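# Place a golf ball centered on the rubber tee

## Task

Get one golf ball (any of them) resting on the rubber tee, centered above the tee's hole, and staying there without the gripper supporting it; then open the fingers and pull the arm away.

## Robot and tools

Robot: one arm with five revolute joints and a two-finger parallel gripper. Joint order everywhere (rows, result lists): waist, shoulder, elbow, wrist pitch, wrist roll; the sixth number in a row is the finger opening. The waist spins the arm about its base axis, and a growing angle turns it counterclockwise seen from above. Shoulder, elbow and wrist pitch all bend within one vertical plane containing that axis, and wrist roll twists the hand about the finger direction. So the fingers can never aim sideways out of that plane. Stated joint ranges in radians: waist -6.283..6.283, shoulder -2.059..2.094, elbow -3.927..0.192, wrist pitch -1.693..3.142, wrist roll -6.283..6.283 (true ends may differ by about 0.010).

Frame: the scene frame has its origin on the table surface under the arm base, +z up, +y to the left when facing along +x. The base can be slightly tilted, and the reported hand position gets less accurate far from the base. The gripper's fingers extend along its own +z and separate along its y. end_effector_position is the midpoint between the closed pads, roughly 2 cm short of the fingertips; closing pushes the tips about 10 mm further out.

Tools:
- execute_actions(actions): actions is a list of actions; each action is a list of 1 to 15 rows; each row is 6 numbers in [-1, 1]. The first five are joint offsets, not angles: 1.0 equals 2.036 rad, and every row in an action is measured from the joint angles at that action's start (for a call's first action, the last angles reported), not from the preceding row. The sixth is an absolute opening: +1 fully open, -1 shut. Each row lasts one 1/30 s step; an action always runs 15 steps (0.5 s), repeating its final row if shorter. An empty list just returns state and images. An action asking a joint more than 0.010 rad outward beyond its range is refused; if the first action or any malformed one fails, the whole call does nothing. Overshooting a real end is clipped, and the result may report "joint sent to its limit".
- move(target, speed, blocking): target is one 6-number row like above; its five offsets are relative to the Joint positions in the most recent result listing them, and the sixth is the absolute opening, applied at once. All joints progress proportionally, so the hand follows a curve. speed is rad/s for the joint with the longest way (0.01 to 2, default 0.5); path time is kept between 0.5 and 10 s. Moves do not slow for obstacles; faster or deeper-into-contact targets hit harder. blocking=false returns after 0.5 s while the arm continues; until some result shows the move ended, rows and moves are refused, so use wait or stop. The result adds a "move:" line: ending (done, off_target, moving, held, fault), limits=held or limits=none, and the joint furthest from target.
- wait(seconds): 0 to 10; lets time pass with the last command held; returns early if a running move ends.
- stop(): brakes a running move (needs some room if fast); fingers continue.
- zoom_image(camera, region): camera is cam_high, cam_low or cam_wrist; region [x0, y0, x1, y1] in that camera's pixels, origin top-left, at most 504x504.
- finished_scene(scene): ends the given scene number after the last command is held; irreversible. Call it only once the ball sits on the tee on its own and the gripper is open and clear.

Results: state gives end_effector_position (m), end_effector_quat_wxyz, linear and angular velocity. Joint positions and Joint velocities list the five joints (rad, rad/s) then the finger gap (m; 0.084 is fully open). Joint targets shows what the joints are currently being driven to; this can drift without new commands, and an unfinished motion may need re-commanding. grip_measured is the measured opening on the command scale. "joint command not followed" means the clearance check altered targets. MOTOR HOT appears from 65 °C; at 80 °C an OVER-TEMPERATURE FAULT brakes the arm until it cools. Images come from cam_high, cam_low, cam_wrist, each 672x504; calibration intrinsics and world-to-camera poses are provided (wrist pose derived from joint readings), accurate only to a couple of degrees and several millimetres.

Motion limits: joint targets change at most 3.14 rad/s with 0.16 s ramp-up; per step a target stays within 0.623 rad of the measured angle, and targets that would shift the hand over 70 mm are scaled back. Big changes take several actions.

Gripping: to hold the ball, keep commanding an opening well under grip_measured; lower means more squeeze (about 24 N per pad max). Closing fast can squeeze harder and even bounce open. Returning the read grip_measured keeps mild pressure.

Load limits (N m): waist 44.5, shoulder 44.5, elbow 26.7, wrist pitch 17.8, wrist roll 17.8, including a carried object's weight. Hitting one triggers a torque fault: the arm backs off that joint, freezes 10 s and drops the rest of the call.

Cautions: the robot keeps its last command while you are deliberating, and carrying load heats motors, so don't hang around holding the ball. Occasional outside tugs on a held object or pushes on loose ones can occur. Never knock or place anything off the table. Avoid dropping the ball, slamming into the table or tee, and pressing hard; lower slowly near contact. Release gently so the ball settles on the tee's hole, then lift away.

Each tool is called after "Request:" by a JSON object that holds its "op" and its "data".

## Session

Request:
{"op": "execute_actions", "data": {"actions": []}}

Scene clock: 0.00 s.
end_effector_position=(+0.1402, +0.1631, +0.3601) grip_measured=+1.00 end_effector_quat_wxyz=(-0.355, -0.164, +0.874, -0.288) end_effector_velocity=(+0.000, +0.000, -0.000) end_effector_angular_velocity=(-0.000, -0.000, -0.000)
Joint names: [waist, shoulder, elbow, wrist pitch, wrist roll]
Joint positions: [ 0.845 -0.101 -1.134  2.181 -2.631  0.084]
Joint velocities: [-0.  0. -0. -0.  0. -0.]
Joint targets: [0.845 -0.101 -1.134 2.181 -2.631]

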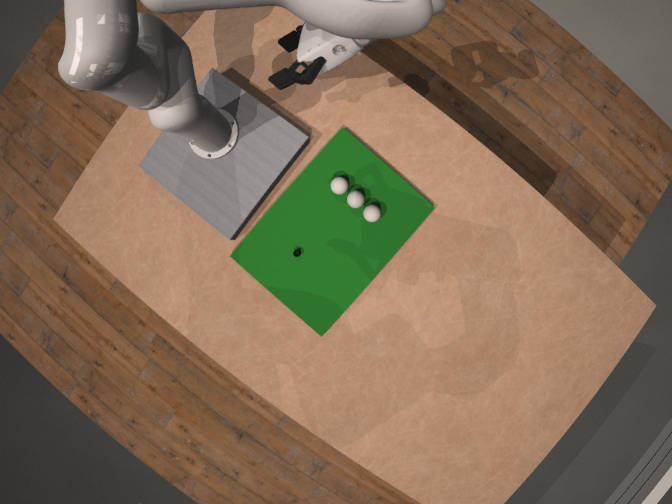

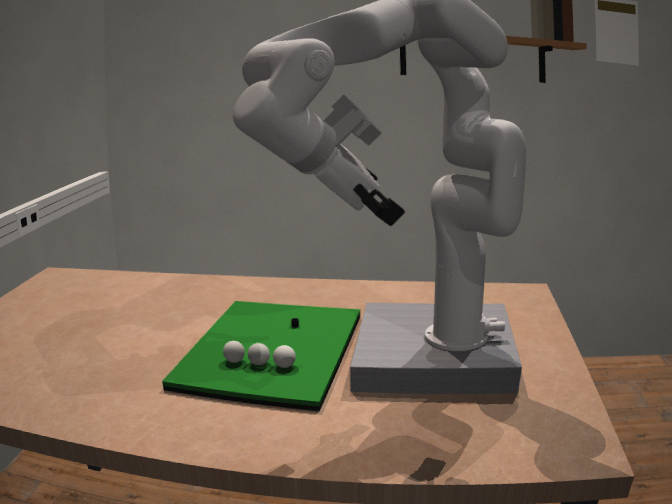

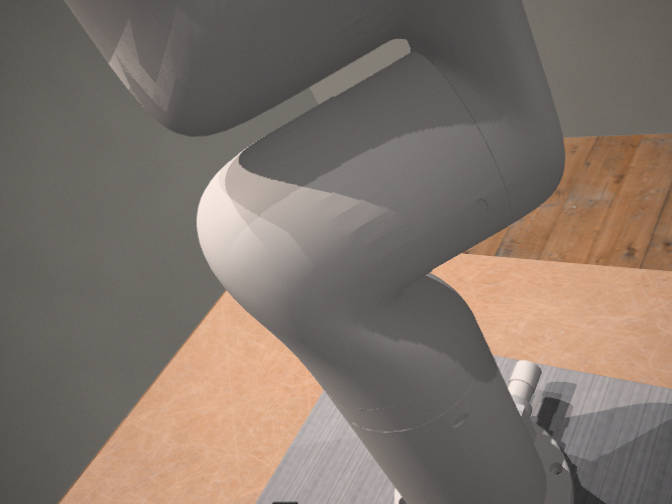

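Request:
{"op": "move", "data": {"target": [-0.309,0.124,0.157,-0.746,-0.145,1], "speed": 1}}

Scene clock: 32.57 s.
end_effector_position=(+0.4312, +0.1083, +0.1165) grip_measured=+1.00 end_effector_quat_wxyz=(-0.005, -0.016, +1.000, +0.002) end_effector_velocity=(-0.000, -0.001, -0.001) end_effector_angular_velocity=(-0.000, +0.001, -0.002)
Joint names: [waist, shoulder, elbow, wrist pitch, wrist roll]
Joint positions: [ 0.216  0.151 -0.815  0.663 -2.926  0.084]
Joint velocities: [-0.003  0.002  0.001 -0.002 -0.    -0.   ]
Joint targets: [0.216 0.151 -0.815 0.663 -2.926]
move: done; limits=none; farthest joint: the shoulder, 0.001 radians from its target (0.253 radians at the start)
camera_calibration (this result's frames):
cam_wrist: T_world_to_cam=[[-0.00471479, 0.999937, 0.0101857, -0.0738034], [0.999924, 0.00459791, 0.0114676, -0.365478], [0.01142, 0.010239, -0.999882, 0.241919], [0, 0, 0, 1]] pos_world=[0.362339, 0.0730022, 0.246833]

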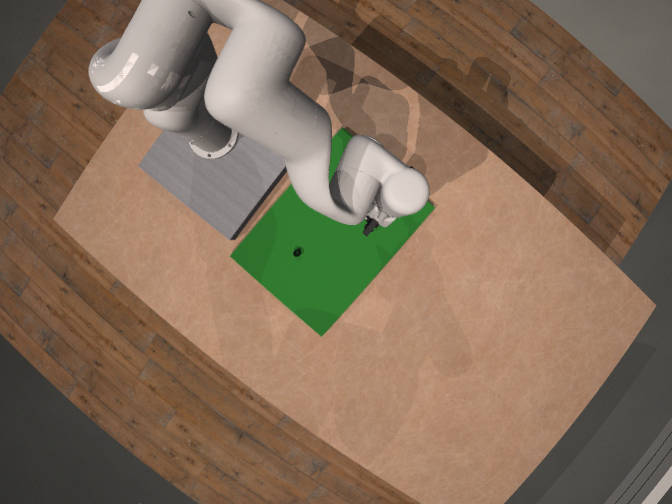

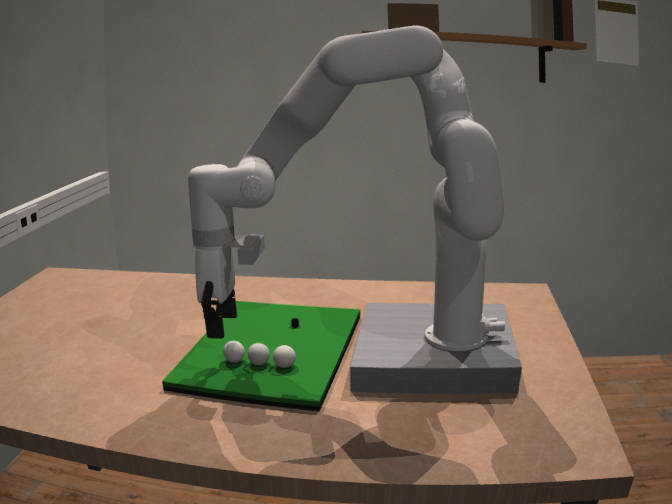

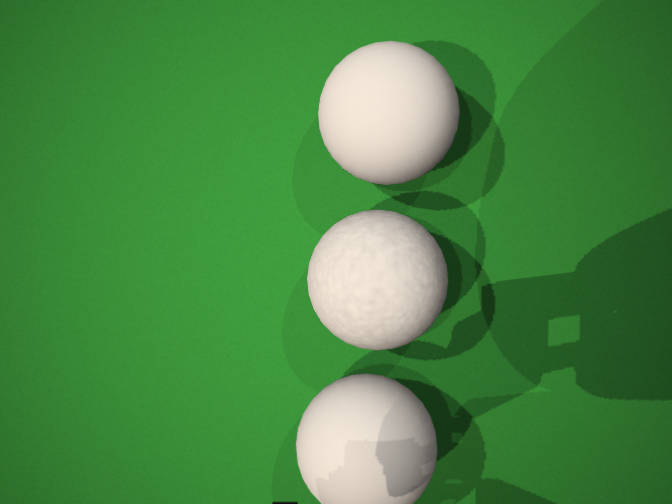

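Request:
{"op": "move", "data": {"target": [-0.0265,0.0025,0.033,-0.0354,-0.0265,1]}}

Scene clock: 48.83 s.
end_effector_position=(+0.4213, +0.0821, +0.0971) grip_measured=+1.00 end_effector_quat_wxyz=(-0.005, -0.016, +1.000, +0.002) end_effector_velocity=(-0.001, -0.000, -0.001) end_effector_angular_velocity=(-0.000, +0.002, +0.001)
Joint names: [waist, shoulder, elbow, wrist pitch, wrist roll]
Joint positions: [ 0.162  0.156 -0.748  0.591 -2.98   0.084]
Joint velocities: [-0.    -0.     0.003 -0.001 -0.001  0.   ]
Joint targets: [0.162 0.156 -0.748 0.591 -2.980]
move: done; limits=none; farthest joint: the waist, 0.000 radians from its target (0.053 radians at the start)
camera_calibration (this result's frames):
cam_wrist: T_world_to_cam=[[-0.00484991, 0.999936, 0.0101752, -0.0474726], [0.99992, 0.00473087, 0.0116907, -0.355243], [0.0116418, 0.0102311, -0.99988, 0.222807], [0, 0, 0, 1]] pos_world=[0.352391, 0.0468706, 0.227417]

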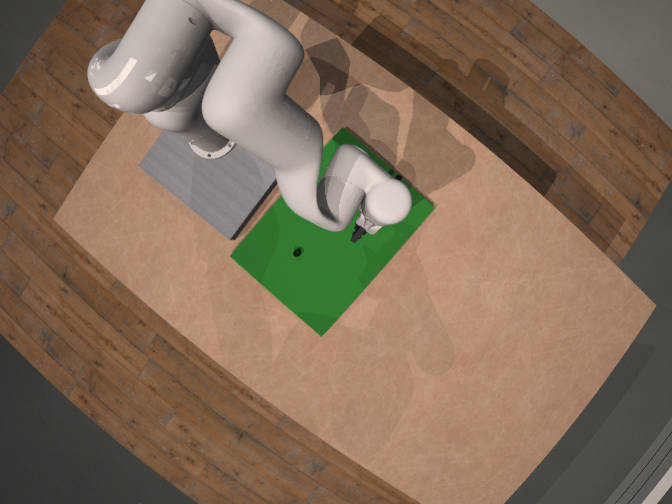

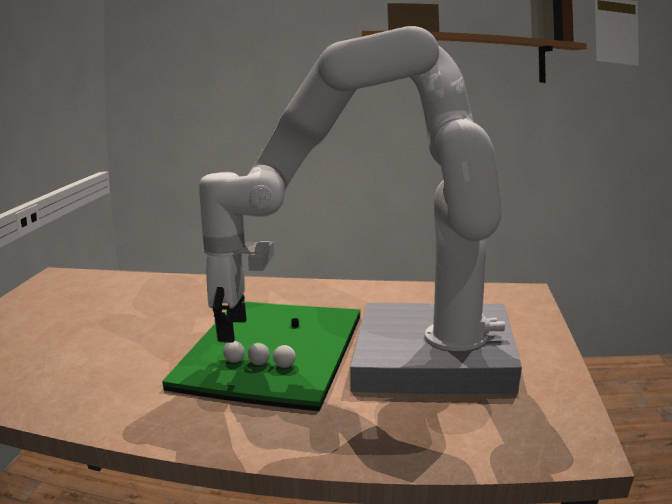

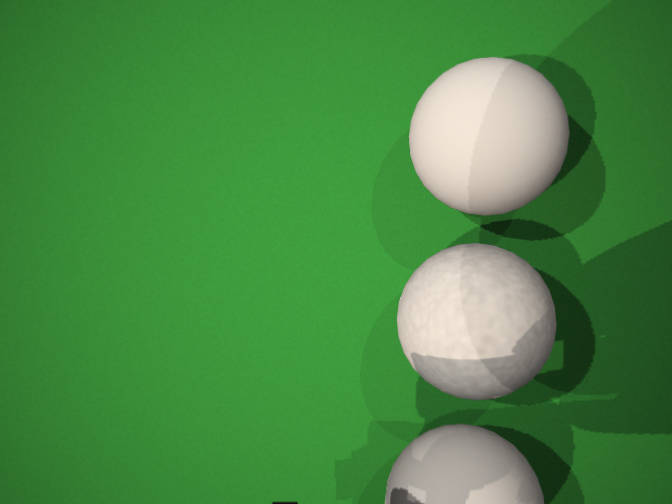

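Request:
{"op": "move", "data": {"target": [0,0.074,0.0015,-0.0755,0,1], "speed": 0.2}}

Request:
{"op": "move", "data": {"target": [0,0,0,0,0,0]}}

Scene clock: 58.50 s.
end_effector_position=(+0.4209, +0.0824, +0.0434) grip_measured=+1.00 end_effector_quat_wxyz=(-0.004, -0.016, +1.000, +0.002) end_effector_velocity=(-0.002, -0.000, -0.002) end_effector_angular_velocity=(-0.001, +0.004, -0.001)
Joint names: [waist, shoulder, elbow, wrist pitch, wrist roll]
Joint positions: [ 0.162  0.306 -0.745  0.437 -2.98   0.084]
Joint velocities: [ 0.     0.004  0.002 -0.001  0.001 -0.   ]
Joint targets: [0.162 0.307 -0.745 0.437 -2.980]
move: done; limits=none; farthest joint: the shoulder, 0.001 radians from its target (0.151 radians at the start)
camera_calibration (this result's frames):
cam_wrist: T_world_to_cam=[[-0.00485613, 0.999935, 0.0102757, -0.0471566], [0.999914, 0.00473047, 0.0122181, -0.354214], [0.0121687, 0.0103342, -0.999873, 0.168899], [0, 0, 0, 1]] pos_world=[0.3519, 0.0470837, 0.17369]

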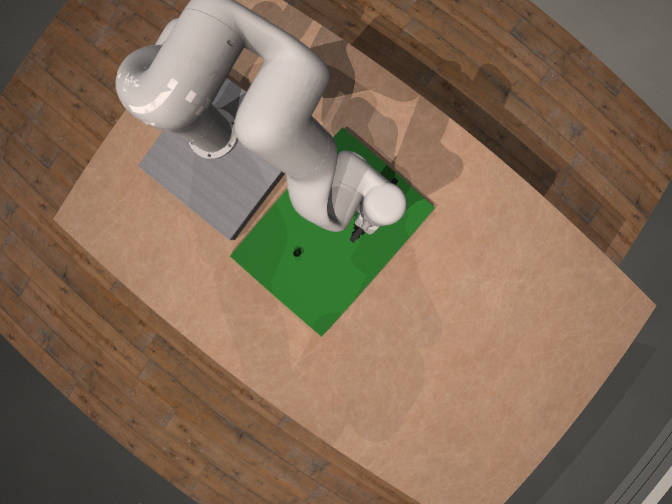

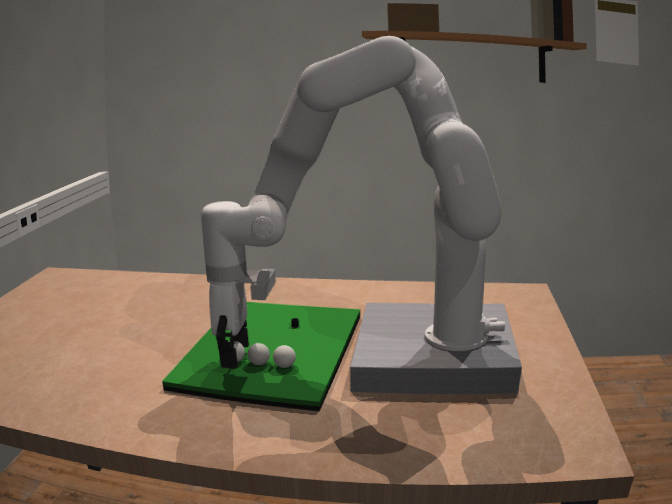

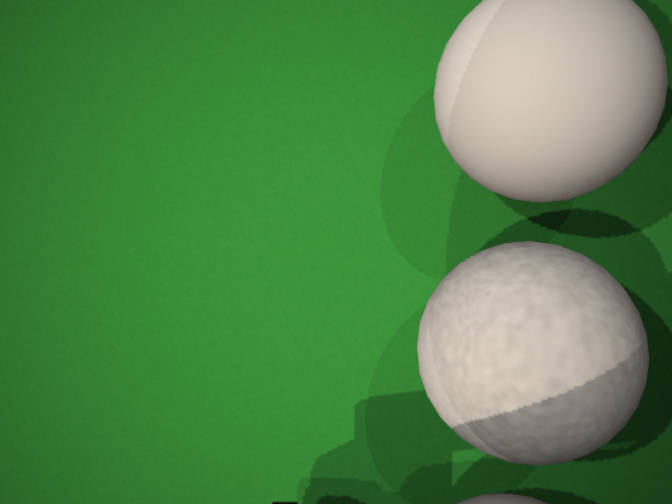

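Scene clock: 59.03 s.
end_effector_position=(+0.4209, +0.0824, +0.0435) grip_measured=-0.01 end_effector_quat_wxyz=(-0.004, -0.016, +1.000, +0.002) end_effector_velocity=(+0.000, +0.000, +0.001) end_effector_angular_velocity=(+0.000, -0.002, +0.000)
Joint names: [waist, shoulder, elbow, wrist pitch, wrist roll]
Joint positions: [ 0.162  0.306 -0.745  0.437 -2.98   0.044]
Joint velocities: [ 0.001 -0.002  0.    -0.     0.    -0.   ]
Joint targets: [0.162 0.306 -0.745 0.437 -2.980]
move: done; limits=none; farthest joint: the waist, 0.000 radians from its target (0.000 radians at the start)
camera_calibration (this result's frames):
cam_wrist: T_world_to_cam=[[-0.00485619, 0.999935, 0.0102805, -0.0471585], [0.999914, 0.00473022, 0.012243, -0.354224], [0.0121936, 0.010339, -0.999872, 0.168897], [0, 0, 0, 1]] pos_world=[0.351905, 0.0470847, 0.173697]

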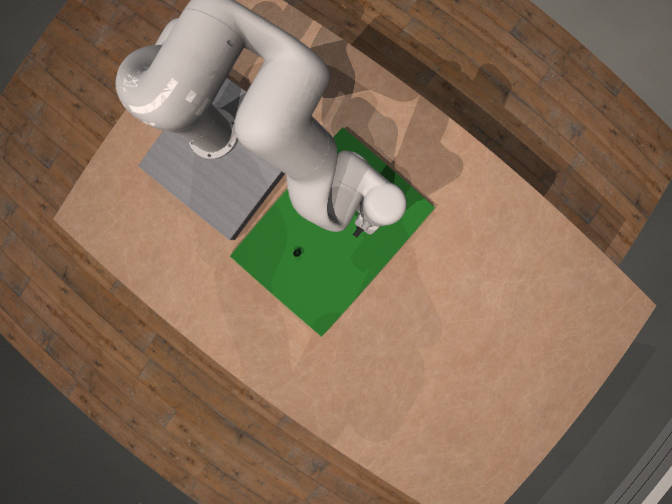

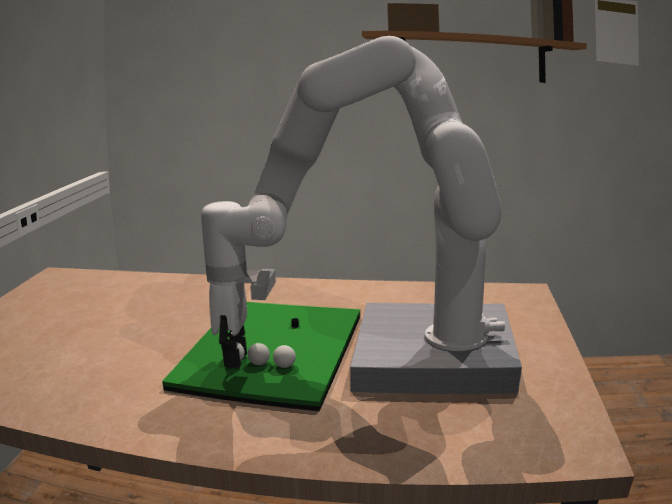

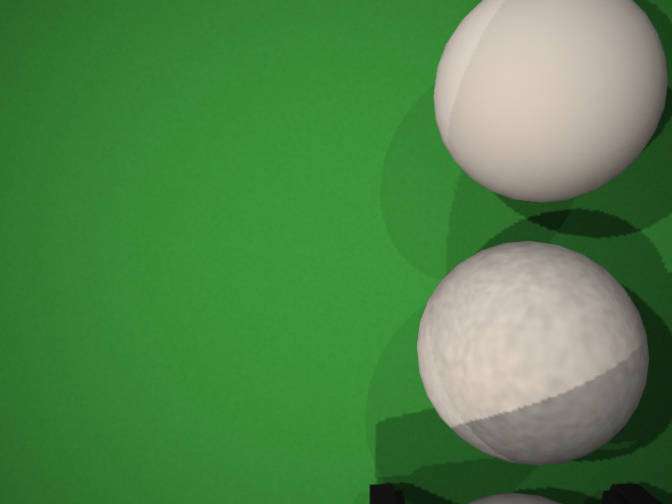

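Request:
{"op": "execute_actions", "data": {"actions": [[[0,0,0,0,0,-0.6]]]}}

Request:
{"op": "move", "data": {"target": [0,-0.126,0.024,0.103,0,-0.6], "speed": 0.4}}

Request:
{"op": "move", "data": {"target": [-0.154,0,0,0,-0.154,-0.6], "speed": 0.4}}

Scene clock: 70.90 s.
end_effector_position=(+0.4209, +0.0824, +0.0435) grip_measured=-0.06 end_effector_quat_wxyz=(-0.004, -0.016, +1.000, +0.002) end_effector_velocity=(-0.000, -0.000, -0.000) end_effector_angular_velocity=(-0.000, +0.001, -0.001)
Joint names: [waist, shoulder, elbow, wrist pitch, wrist roll]
Joint positions: [ 0.162  0.306 -0.745  0.437 -2.98   0.042]
Joint velocities: [-0.001  0.001 -0.     0.    -0.     0.   ]
Joint targets: [0.162 0.306 -0.745 0.437 -2.980]
camera_calibration (this result's frames):
cam_wrist: T_world_to_cam=[[-0.00486015, 0.999935, 0.0102886, -0.047162], [0.999913, 0.00473364, 0.0122856, -0.354242], [0.0122361, 0.0103474, -0.999872, 0.168891], [0, 0, 0, 1]] pos_world=[0.351916, 0.0470882, 0.173707]

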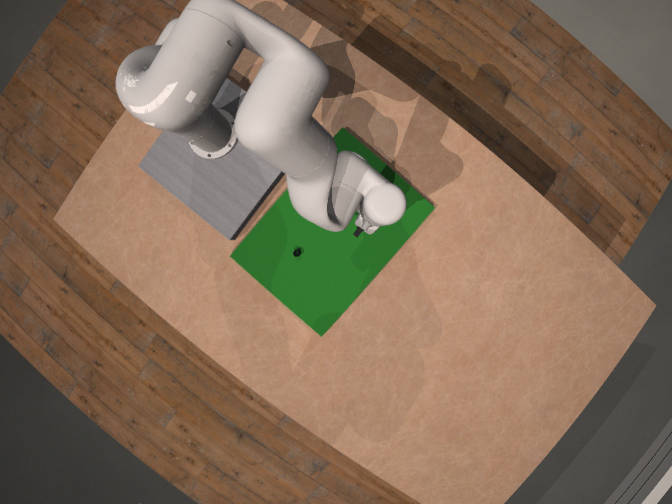

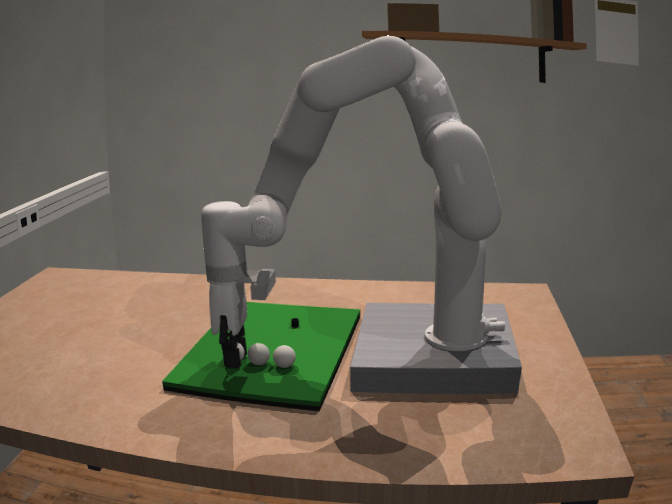

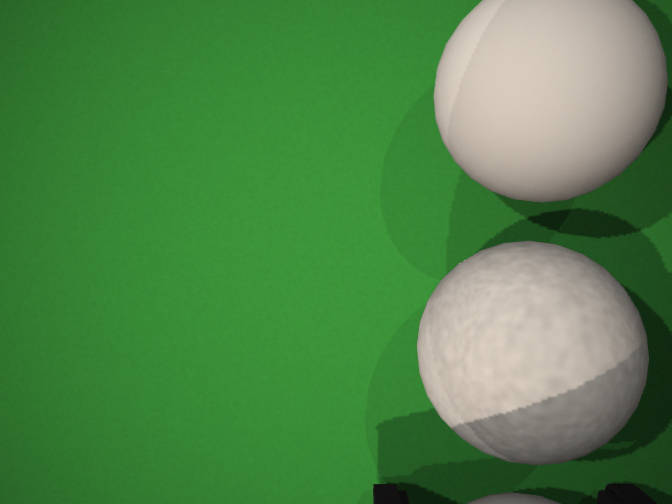

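Scene clock: 72.07 s.
end_effector_position=(+0.4046, +0.0787, +0.1200) grip_measured=-0.06 end_effector_quat_wxyz=(-0.006, -0.016, +1.000, +0.002) end_effector_velocity=(+0.001, -0.000, +0.002) end_effector_angular_velocity=(+0.001, -0.003, -0.000)
Joint names: [waist, shoulder, elbow, wrist pitch, wrist roll]
Joint positions: [ 0.162  0.05  -0.696  0.647 -2.98   0.042]
Joint velocities: [-0.001 -0.003 -0.001  0.001 -0.001  0.   ]
Joint targets: [0.162 0.050 -0.696 0.647 -2.980]
move: done; limits=none; farthest joint: the shoulder, 0.001 radians from its target (0.257 radians at the start)
camera_calibration (this result's frames):
cam_wrist: T_world_to_cam=[[-0.00484281, 0.99994, 0.00979161, -0.0443535], [0.999942, 0.00474806, 0.00967708, -0.338594], [0.00963001, 0.0098379, -0.999905, 0.246719], [0, 0, 0, 1]] pos_world=[0.335984, 0.0435313, 0.250406]

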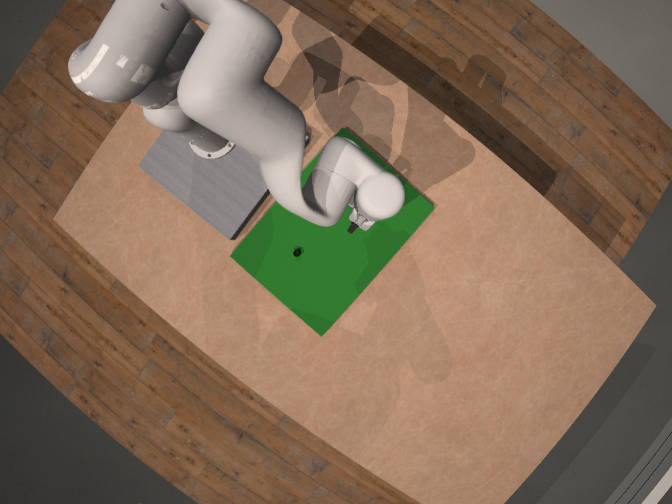

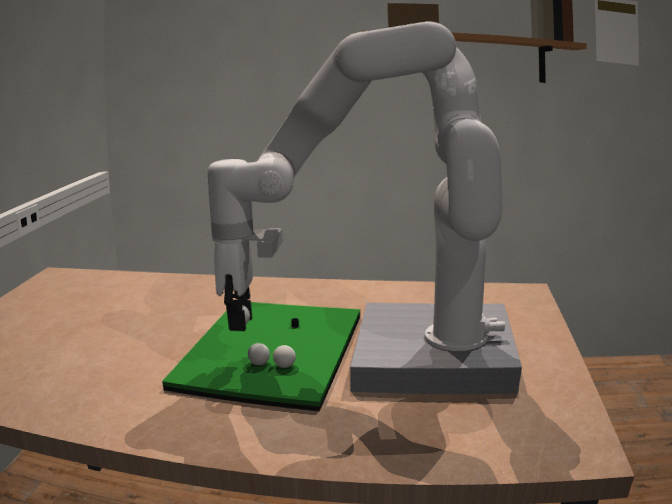

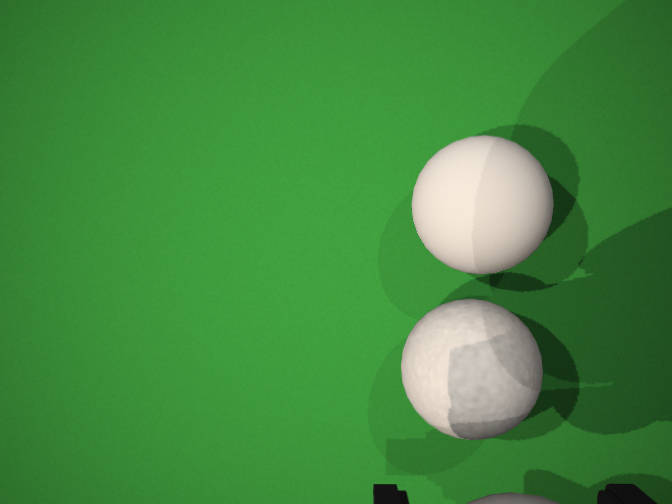

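Scene clock: 73.37 s.
end_effector_position=(+0.4093, -0.0495, +0.1194) grip_measured=-0.06 end_effector_quat_wxyz=(-0.006, -0.016, +1.000, +0.002) end_effector_velocity=(-0.000, -0.001, +0.000) end_effector_angular_velocity=(-0.000, -0.000, -0.001)
Joint names: [waist, shoulder, elbow, wrist pitch, wrist roll]
Joint positions: [-0.151  0.05  -0.696  0.647 -3.294  0.042]
Joint velocities: [-0.003 -0.    -0.     0.    -0.002 -0.   ]
Joint targets: [-0.151 0.050 -0.696 0.647 -3.294]
move: done; limits=none; farthest joint: the waist, 0.001 radians from its target (0.314 radians at the start)
camera_calibration (this result's frames):
cam_wrist: T_world_to_cam=[[-0.0051912, 0.999936, 0.0100585, 0.0839776], [0.99994, 0.005094, 0.00966569, -0.342653], [0.00961384, 0.010108, -0.999903, 0.247433], [0, 0, 0, 1]] pos_world=[0.34069, -0.0847278, 0.249876]

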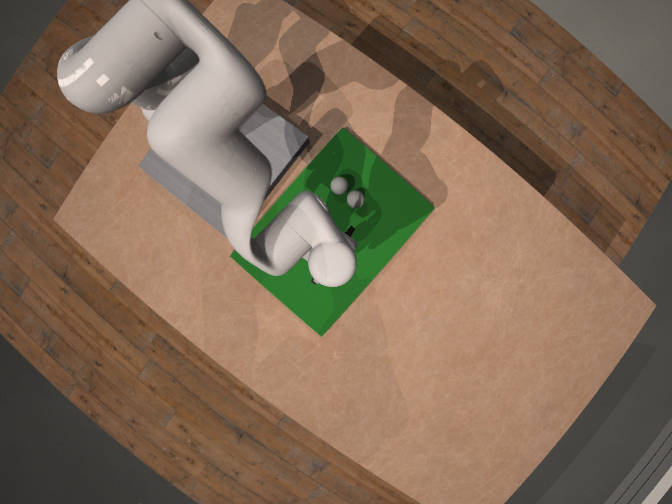

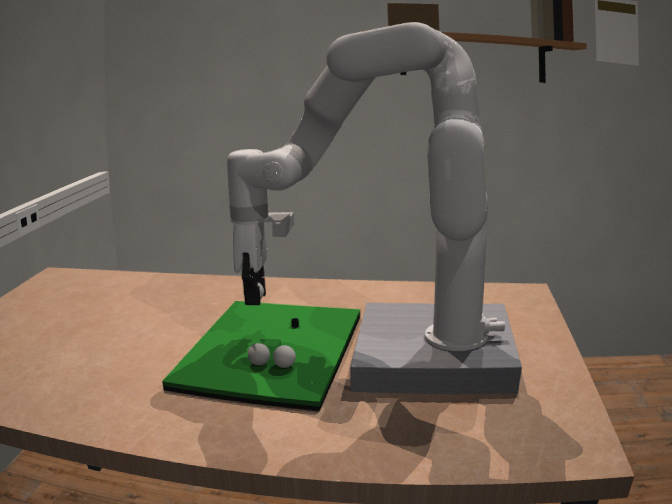

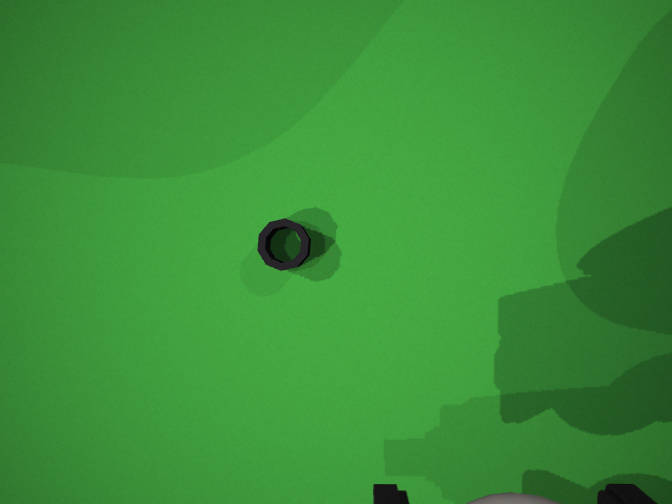

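Request:
{"op": "move", "data": {"target": [-0.0796,-0.015,0.111,-0.0963,-0.0796,-0.6], "speed": 0.3}}

Scene clock: 87.90 s.
end_effector_position=(+0.3405, -0.0985, +0.0744) grip_measured=-0.06 end_effector_quat_wxyz=(-0.005, -0.016, +1.000, +0.002) end_effector_velocity=(-0.002, +0.000, -0.001) end_effector_angular_velocity=(+0.001, +0.004, +0.000)
Joint names: [waist, shoulder, elbow, wrist pitch, wrist roll]
Joint positions: [-0.313  0.02  -0.471  0.451 -3.455  0.042]
Joint velocities: [-0.001  0.001  0.004 -0.001 -0.001  0.   ]
Joint targets: [-0.313 0.020 -0.470 0.451 -3.456]
move: done; limits=none; farthest joint: the elbow, 0.001 radians from its target (0.226 radians at the start)
camera_calibration (this result's frames):
cam_wrist: T_world_to_cam=[[-0.00536429, 0.999937, 0.0098813, 0.133211], [0.999928, 0.00525798, 0.0107535, -0.2732], [0.0107009, 0.00993828, -0.999893, 0.203138], [0, 0, 0, 1]] pos_world=[0.271722, -0.133785, 0.204738]

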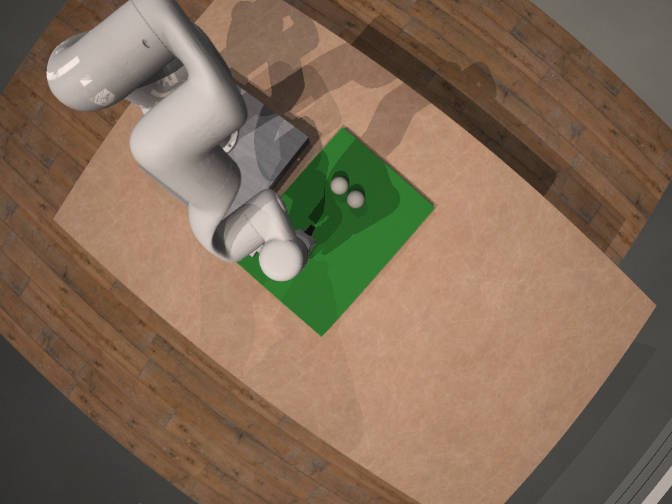

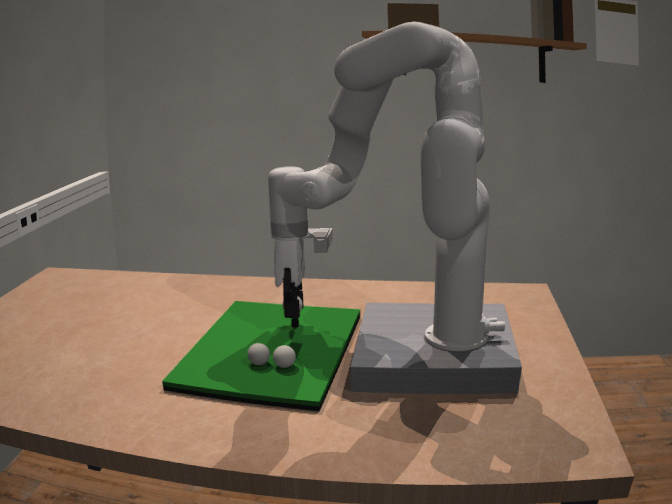

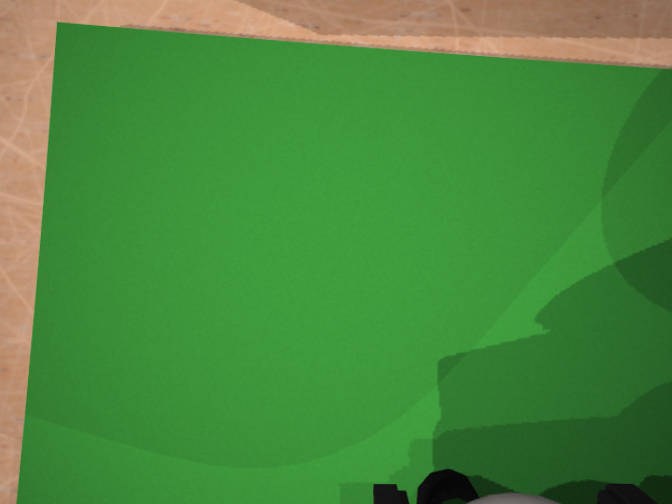

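Request:
{"op": "zoom_image", "data": {"camera": "cam_low", "region": [260,270,340,340]}}

Request:
{"op": "zoom_image", "data": {"camera": "cam_wrist", "region": [360,440,672,504]}}

Region (260, 270, 340, 340) of cam_low's 672x504 image, scaled by 6.300, with more detail than that image has; it fills the top 441 rows of this view, and the rest is white.

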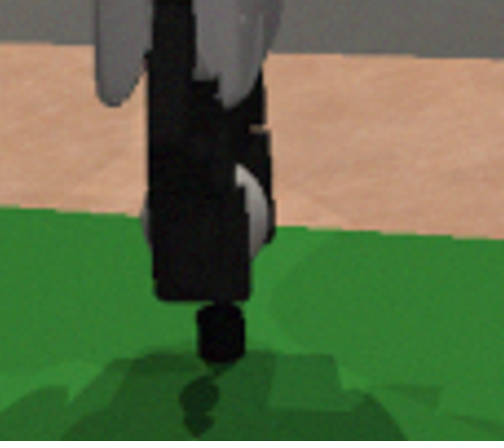

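Region (360, 440, 672, 504) of cam_wrist's 672x504 image, scaled by 1.615, with more detail than that image has; it fills the top 103 rows of this view, and the rest is white.

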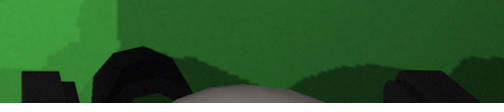

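Request:
{"op": "move", "data": {"target": [-0.0087,-0.0048,0.006,-0.0012,-0.0087,-0.6], "speed": 0.05}}

Request:
{"op": "zoom_image", "data": {"camera": "cam_low", "region": [260,270,340,340]}}

Request:
{"op": "zoom_image", "data": {"camera": "cam_wrist", "region": [360,440,672,504]}}

Scene clock: 108.83 s.
end_effector_position=(+0.3355, -0.1035, +0.0744) grip_measured=-0.06 end_effector_quat_wxyz=(-0.005, -0.016, +1.000, +0.002) end_effector_velocity=(-0.000, -0.000, +0.000) end_effector_angular_velocity=(-0.000, -0.000, -0.002)
Joint names: [waist, shoulder, elbow, wrist pitch, wrist roll]
Joint positions: [-0.33   0.01  -0.459  0.449 -3.473  0.042]
Joint velocities: [-0.001 -0.001  0.001 -0.     0.001 -0.   ]
Joint targets: [-0.330 0.010 -0.459 0.449 -3.473]
move: done; limits=none; farthest joint: the waist, 0.001 radians from its target (0.018 radians at the start)
camera_calibration (this result's frames):
cam_wrist: T_world_to_cam=[[-0.00538037, 0.999937, 0.00986954, 0.138157], [0.999928, 0.00527396, 0.0107762, -0.268131], [0.0107235, 0.00992681, -0.999893, 0.203301], [0, 0, 0, 1]] pos_world=[0.266675, -0.138752, 0.204806]

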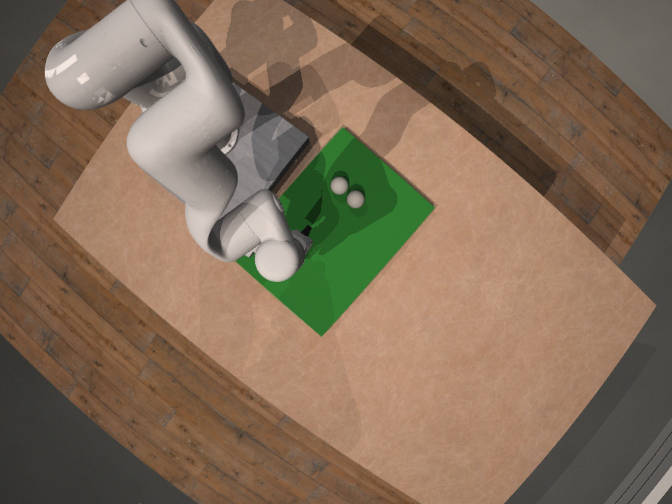

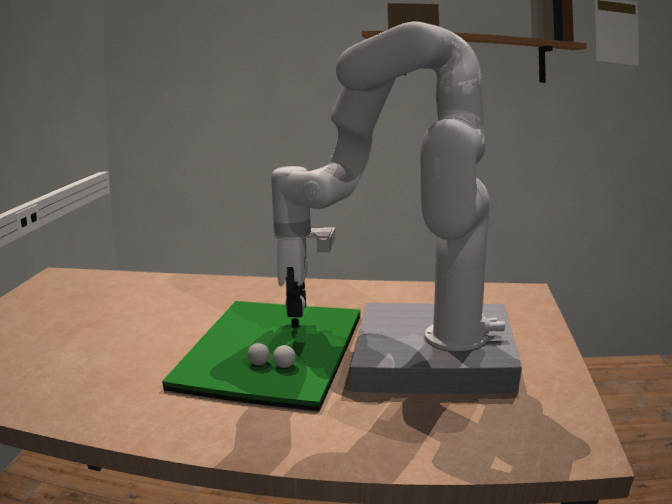

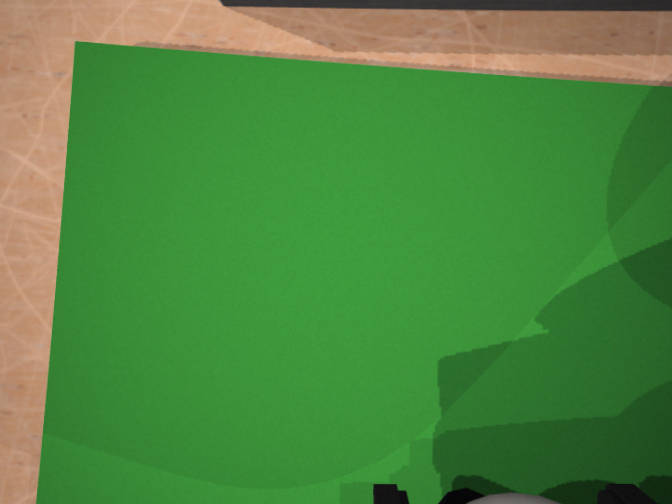

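Region (260, 270, 340, 340) of cam_low's 672x504 image, scaled by 6.300, with more detail than that image has; it fills the top 441 rows of this view, and the rest is white.

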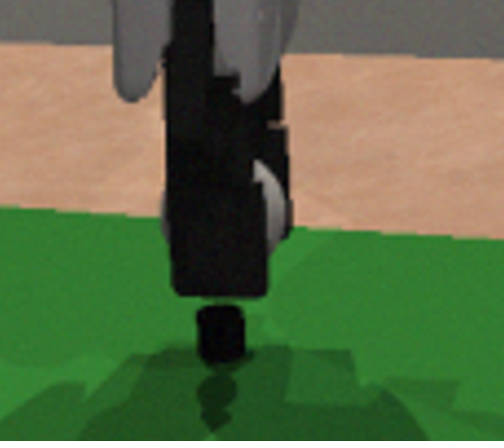

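Region (360, 440, 672, 504) of cam_wrist's 672x504 image, scaled by 1.615, with more detail than that image has; it fills the top 103 rows of this view, and the rest is white.

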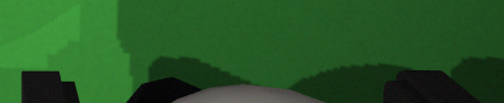

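Request:
{"op": "move", "data": {"target": [-0.0008,0.0193,-0.002,-0.0173,-0.0008,-0.6], "speed": 0.03}}

Request:
{"op": "zoom_image", "data": {"camera": "cam_low", "region": [260,270,340,340]}}

Scene clock: 120.07 s.
end_effector_position=(+0.3364, -0.1044, +0.0645) grip_measured=-0.06 end_effector_quat_wxyz=(-0.005, -0.016, +1.000, +0.002) end_effector_velocity=(+0.000, +0.000, -0.000) end_effector_angular_velocity=(-0.000, -0.001, +0.001)
Joint names: [waist, shoulder, elbow, wrist pitch, wrist roll]
Joint positions: [-0.332  0.049 -0.463  0.413 -3.475  0.042]
Joint velocities: [ 0.001  0.001 -0.001 -0.002 -0.    -0.   ]
Joint targets: [-0.332 0.049 -0.463 0.413 -3.475]
move: done; limits=none; farthest joint: the waist, 0.000 radians from its target (0.001 radians at the start)
camera_calibration (this result's frames):
cam_wrist: T_world_to_cam=[[-0.00538105, 0.999937, 0.00986113, 0.139153], [0.999928, 0.00527448, 0.0108013, -0.268991], [0.0107486, 0.00991854, -0.999893, 0.193367], [0, 0, 0, 1]] pos_world=[0.267642, -0.139643, 0.194879]

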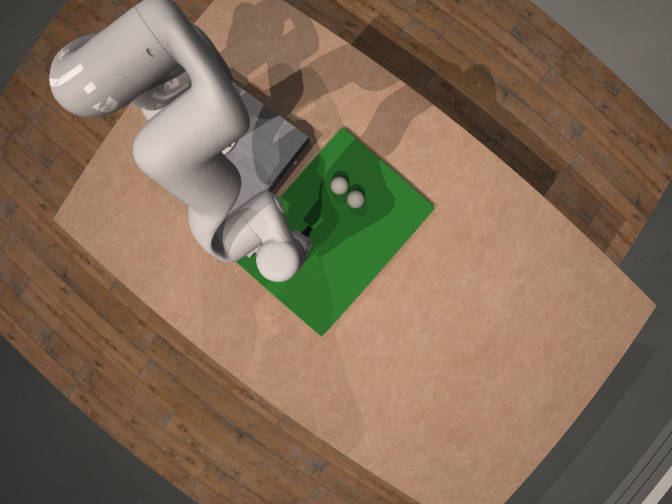

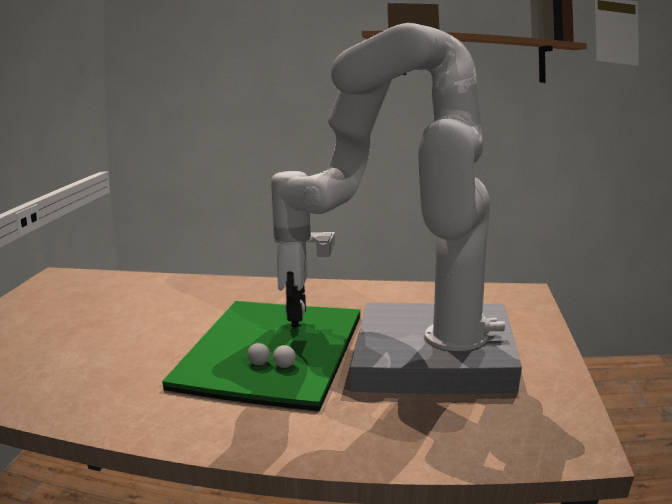

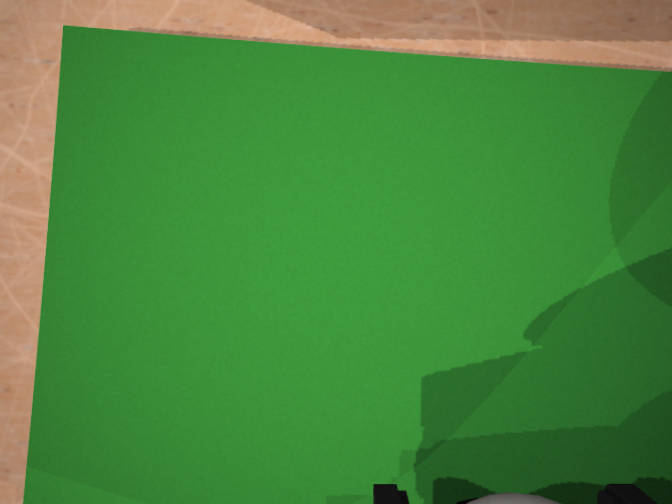

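Region (260, 270, 340, 340) of cam_low's 672x504 image, scaled by 6.300, with more detail than that image has; it fills the top 441 rows of this view, and the rest is white.

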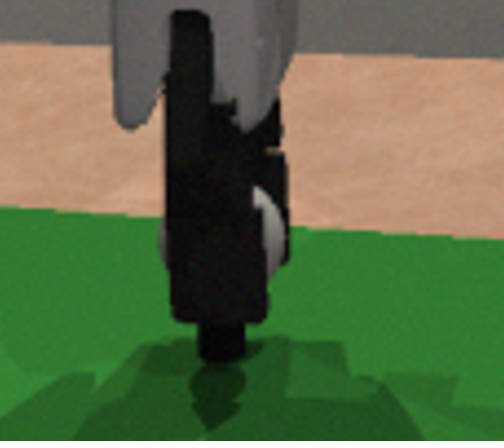

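Request:
{"op": "move", "data": {"target": [0,0.0053,0,-0.0053,0,-0.6], "speed": 0.02}}

Request:
{"op": "zoom_image", "data": {"camera": "cam_low", "region": [260,270,340,340]}}

Scene clock: 127.47 s.
end_effector_position=(+0.3364, -0.1044, +0.0616) grip_measured=-0.06 end_effector_quat_wxyz=(-0.005, -0.016, +1.000, +0.002) end_effector_velocity=(+0.000, -0.000, -0.000) end_effector_angular_velocity=(-0.000, -0.001, -0.001)
Joint names: [waist, shoulder, elbow, wrist pitch, wrist roll]
Joint positions: [-0.332  0.06  -0.463  0.403 -3.475  0.042]
Joint velocities: [ 0.     0.002 -0.001 -0.002  0.001 -0.   ]
Joint targets: [-0.332 0.060 -0.463 0.403 -3.475]
move: done; limits=none; farthest joint: the wrist pitch, 0.001 radians from its target (0.011 radians at the start)
camera_calibration (this result's frames):
cam_wrist: T_world_to_cam=[[-0.0053808, 0.999937, 0.00986651, 0.139161], [0.999928, 0.00527434, 0.0107843, -0.268898], [0.0107316, 0.00992382, -0.999893, 0.190426], [0, 0, 0, 1]] pos_world=[0.267584, -0.139624, 0.191933]

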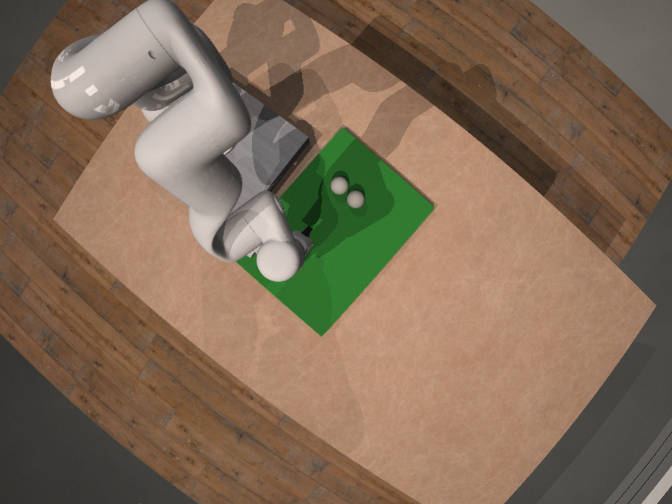

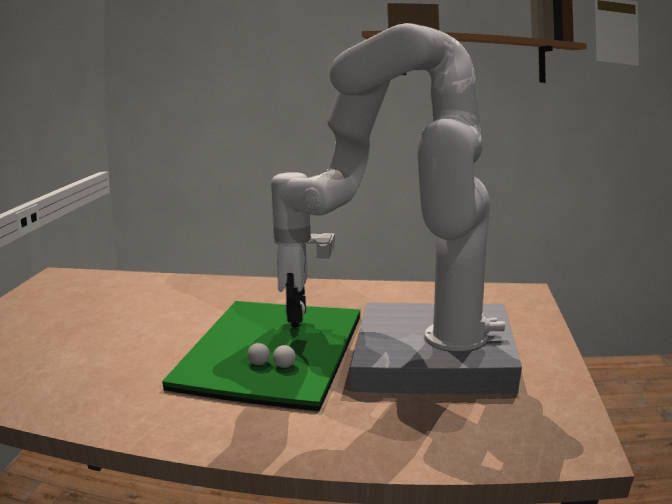

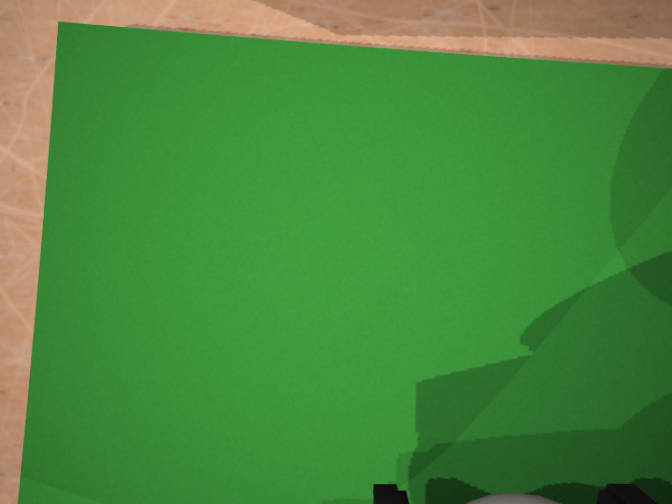

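Region (260, 270, 340, 340) of cam_low's 672x504 image, scaled by 6.300, with more detail than that image has; it fills the top 441 rows of this view, and the rest is white.

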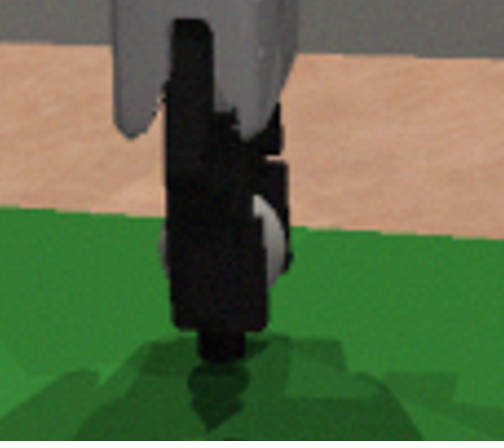

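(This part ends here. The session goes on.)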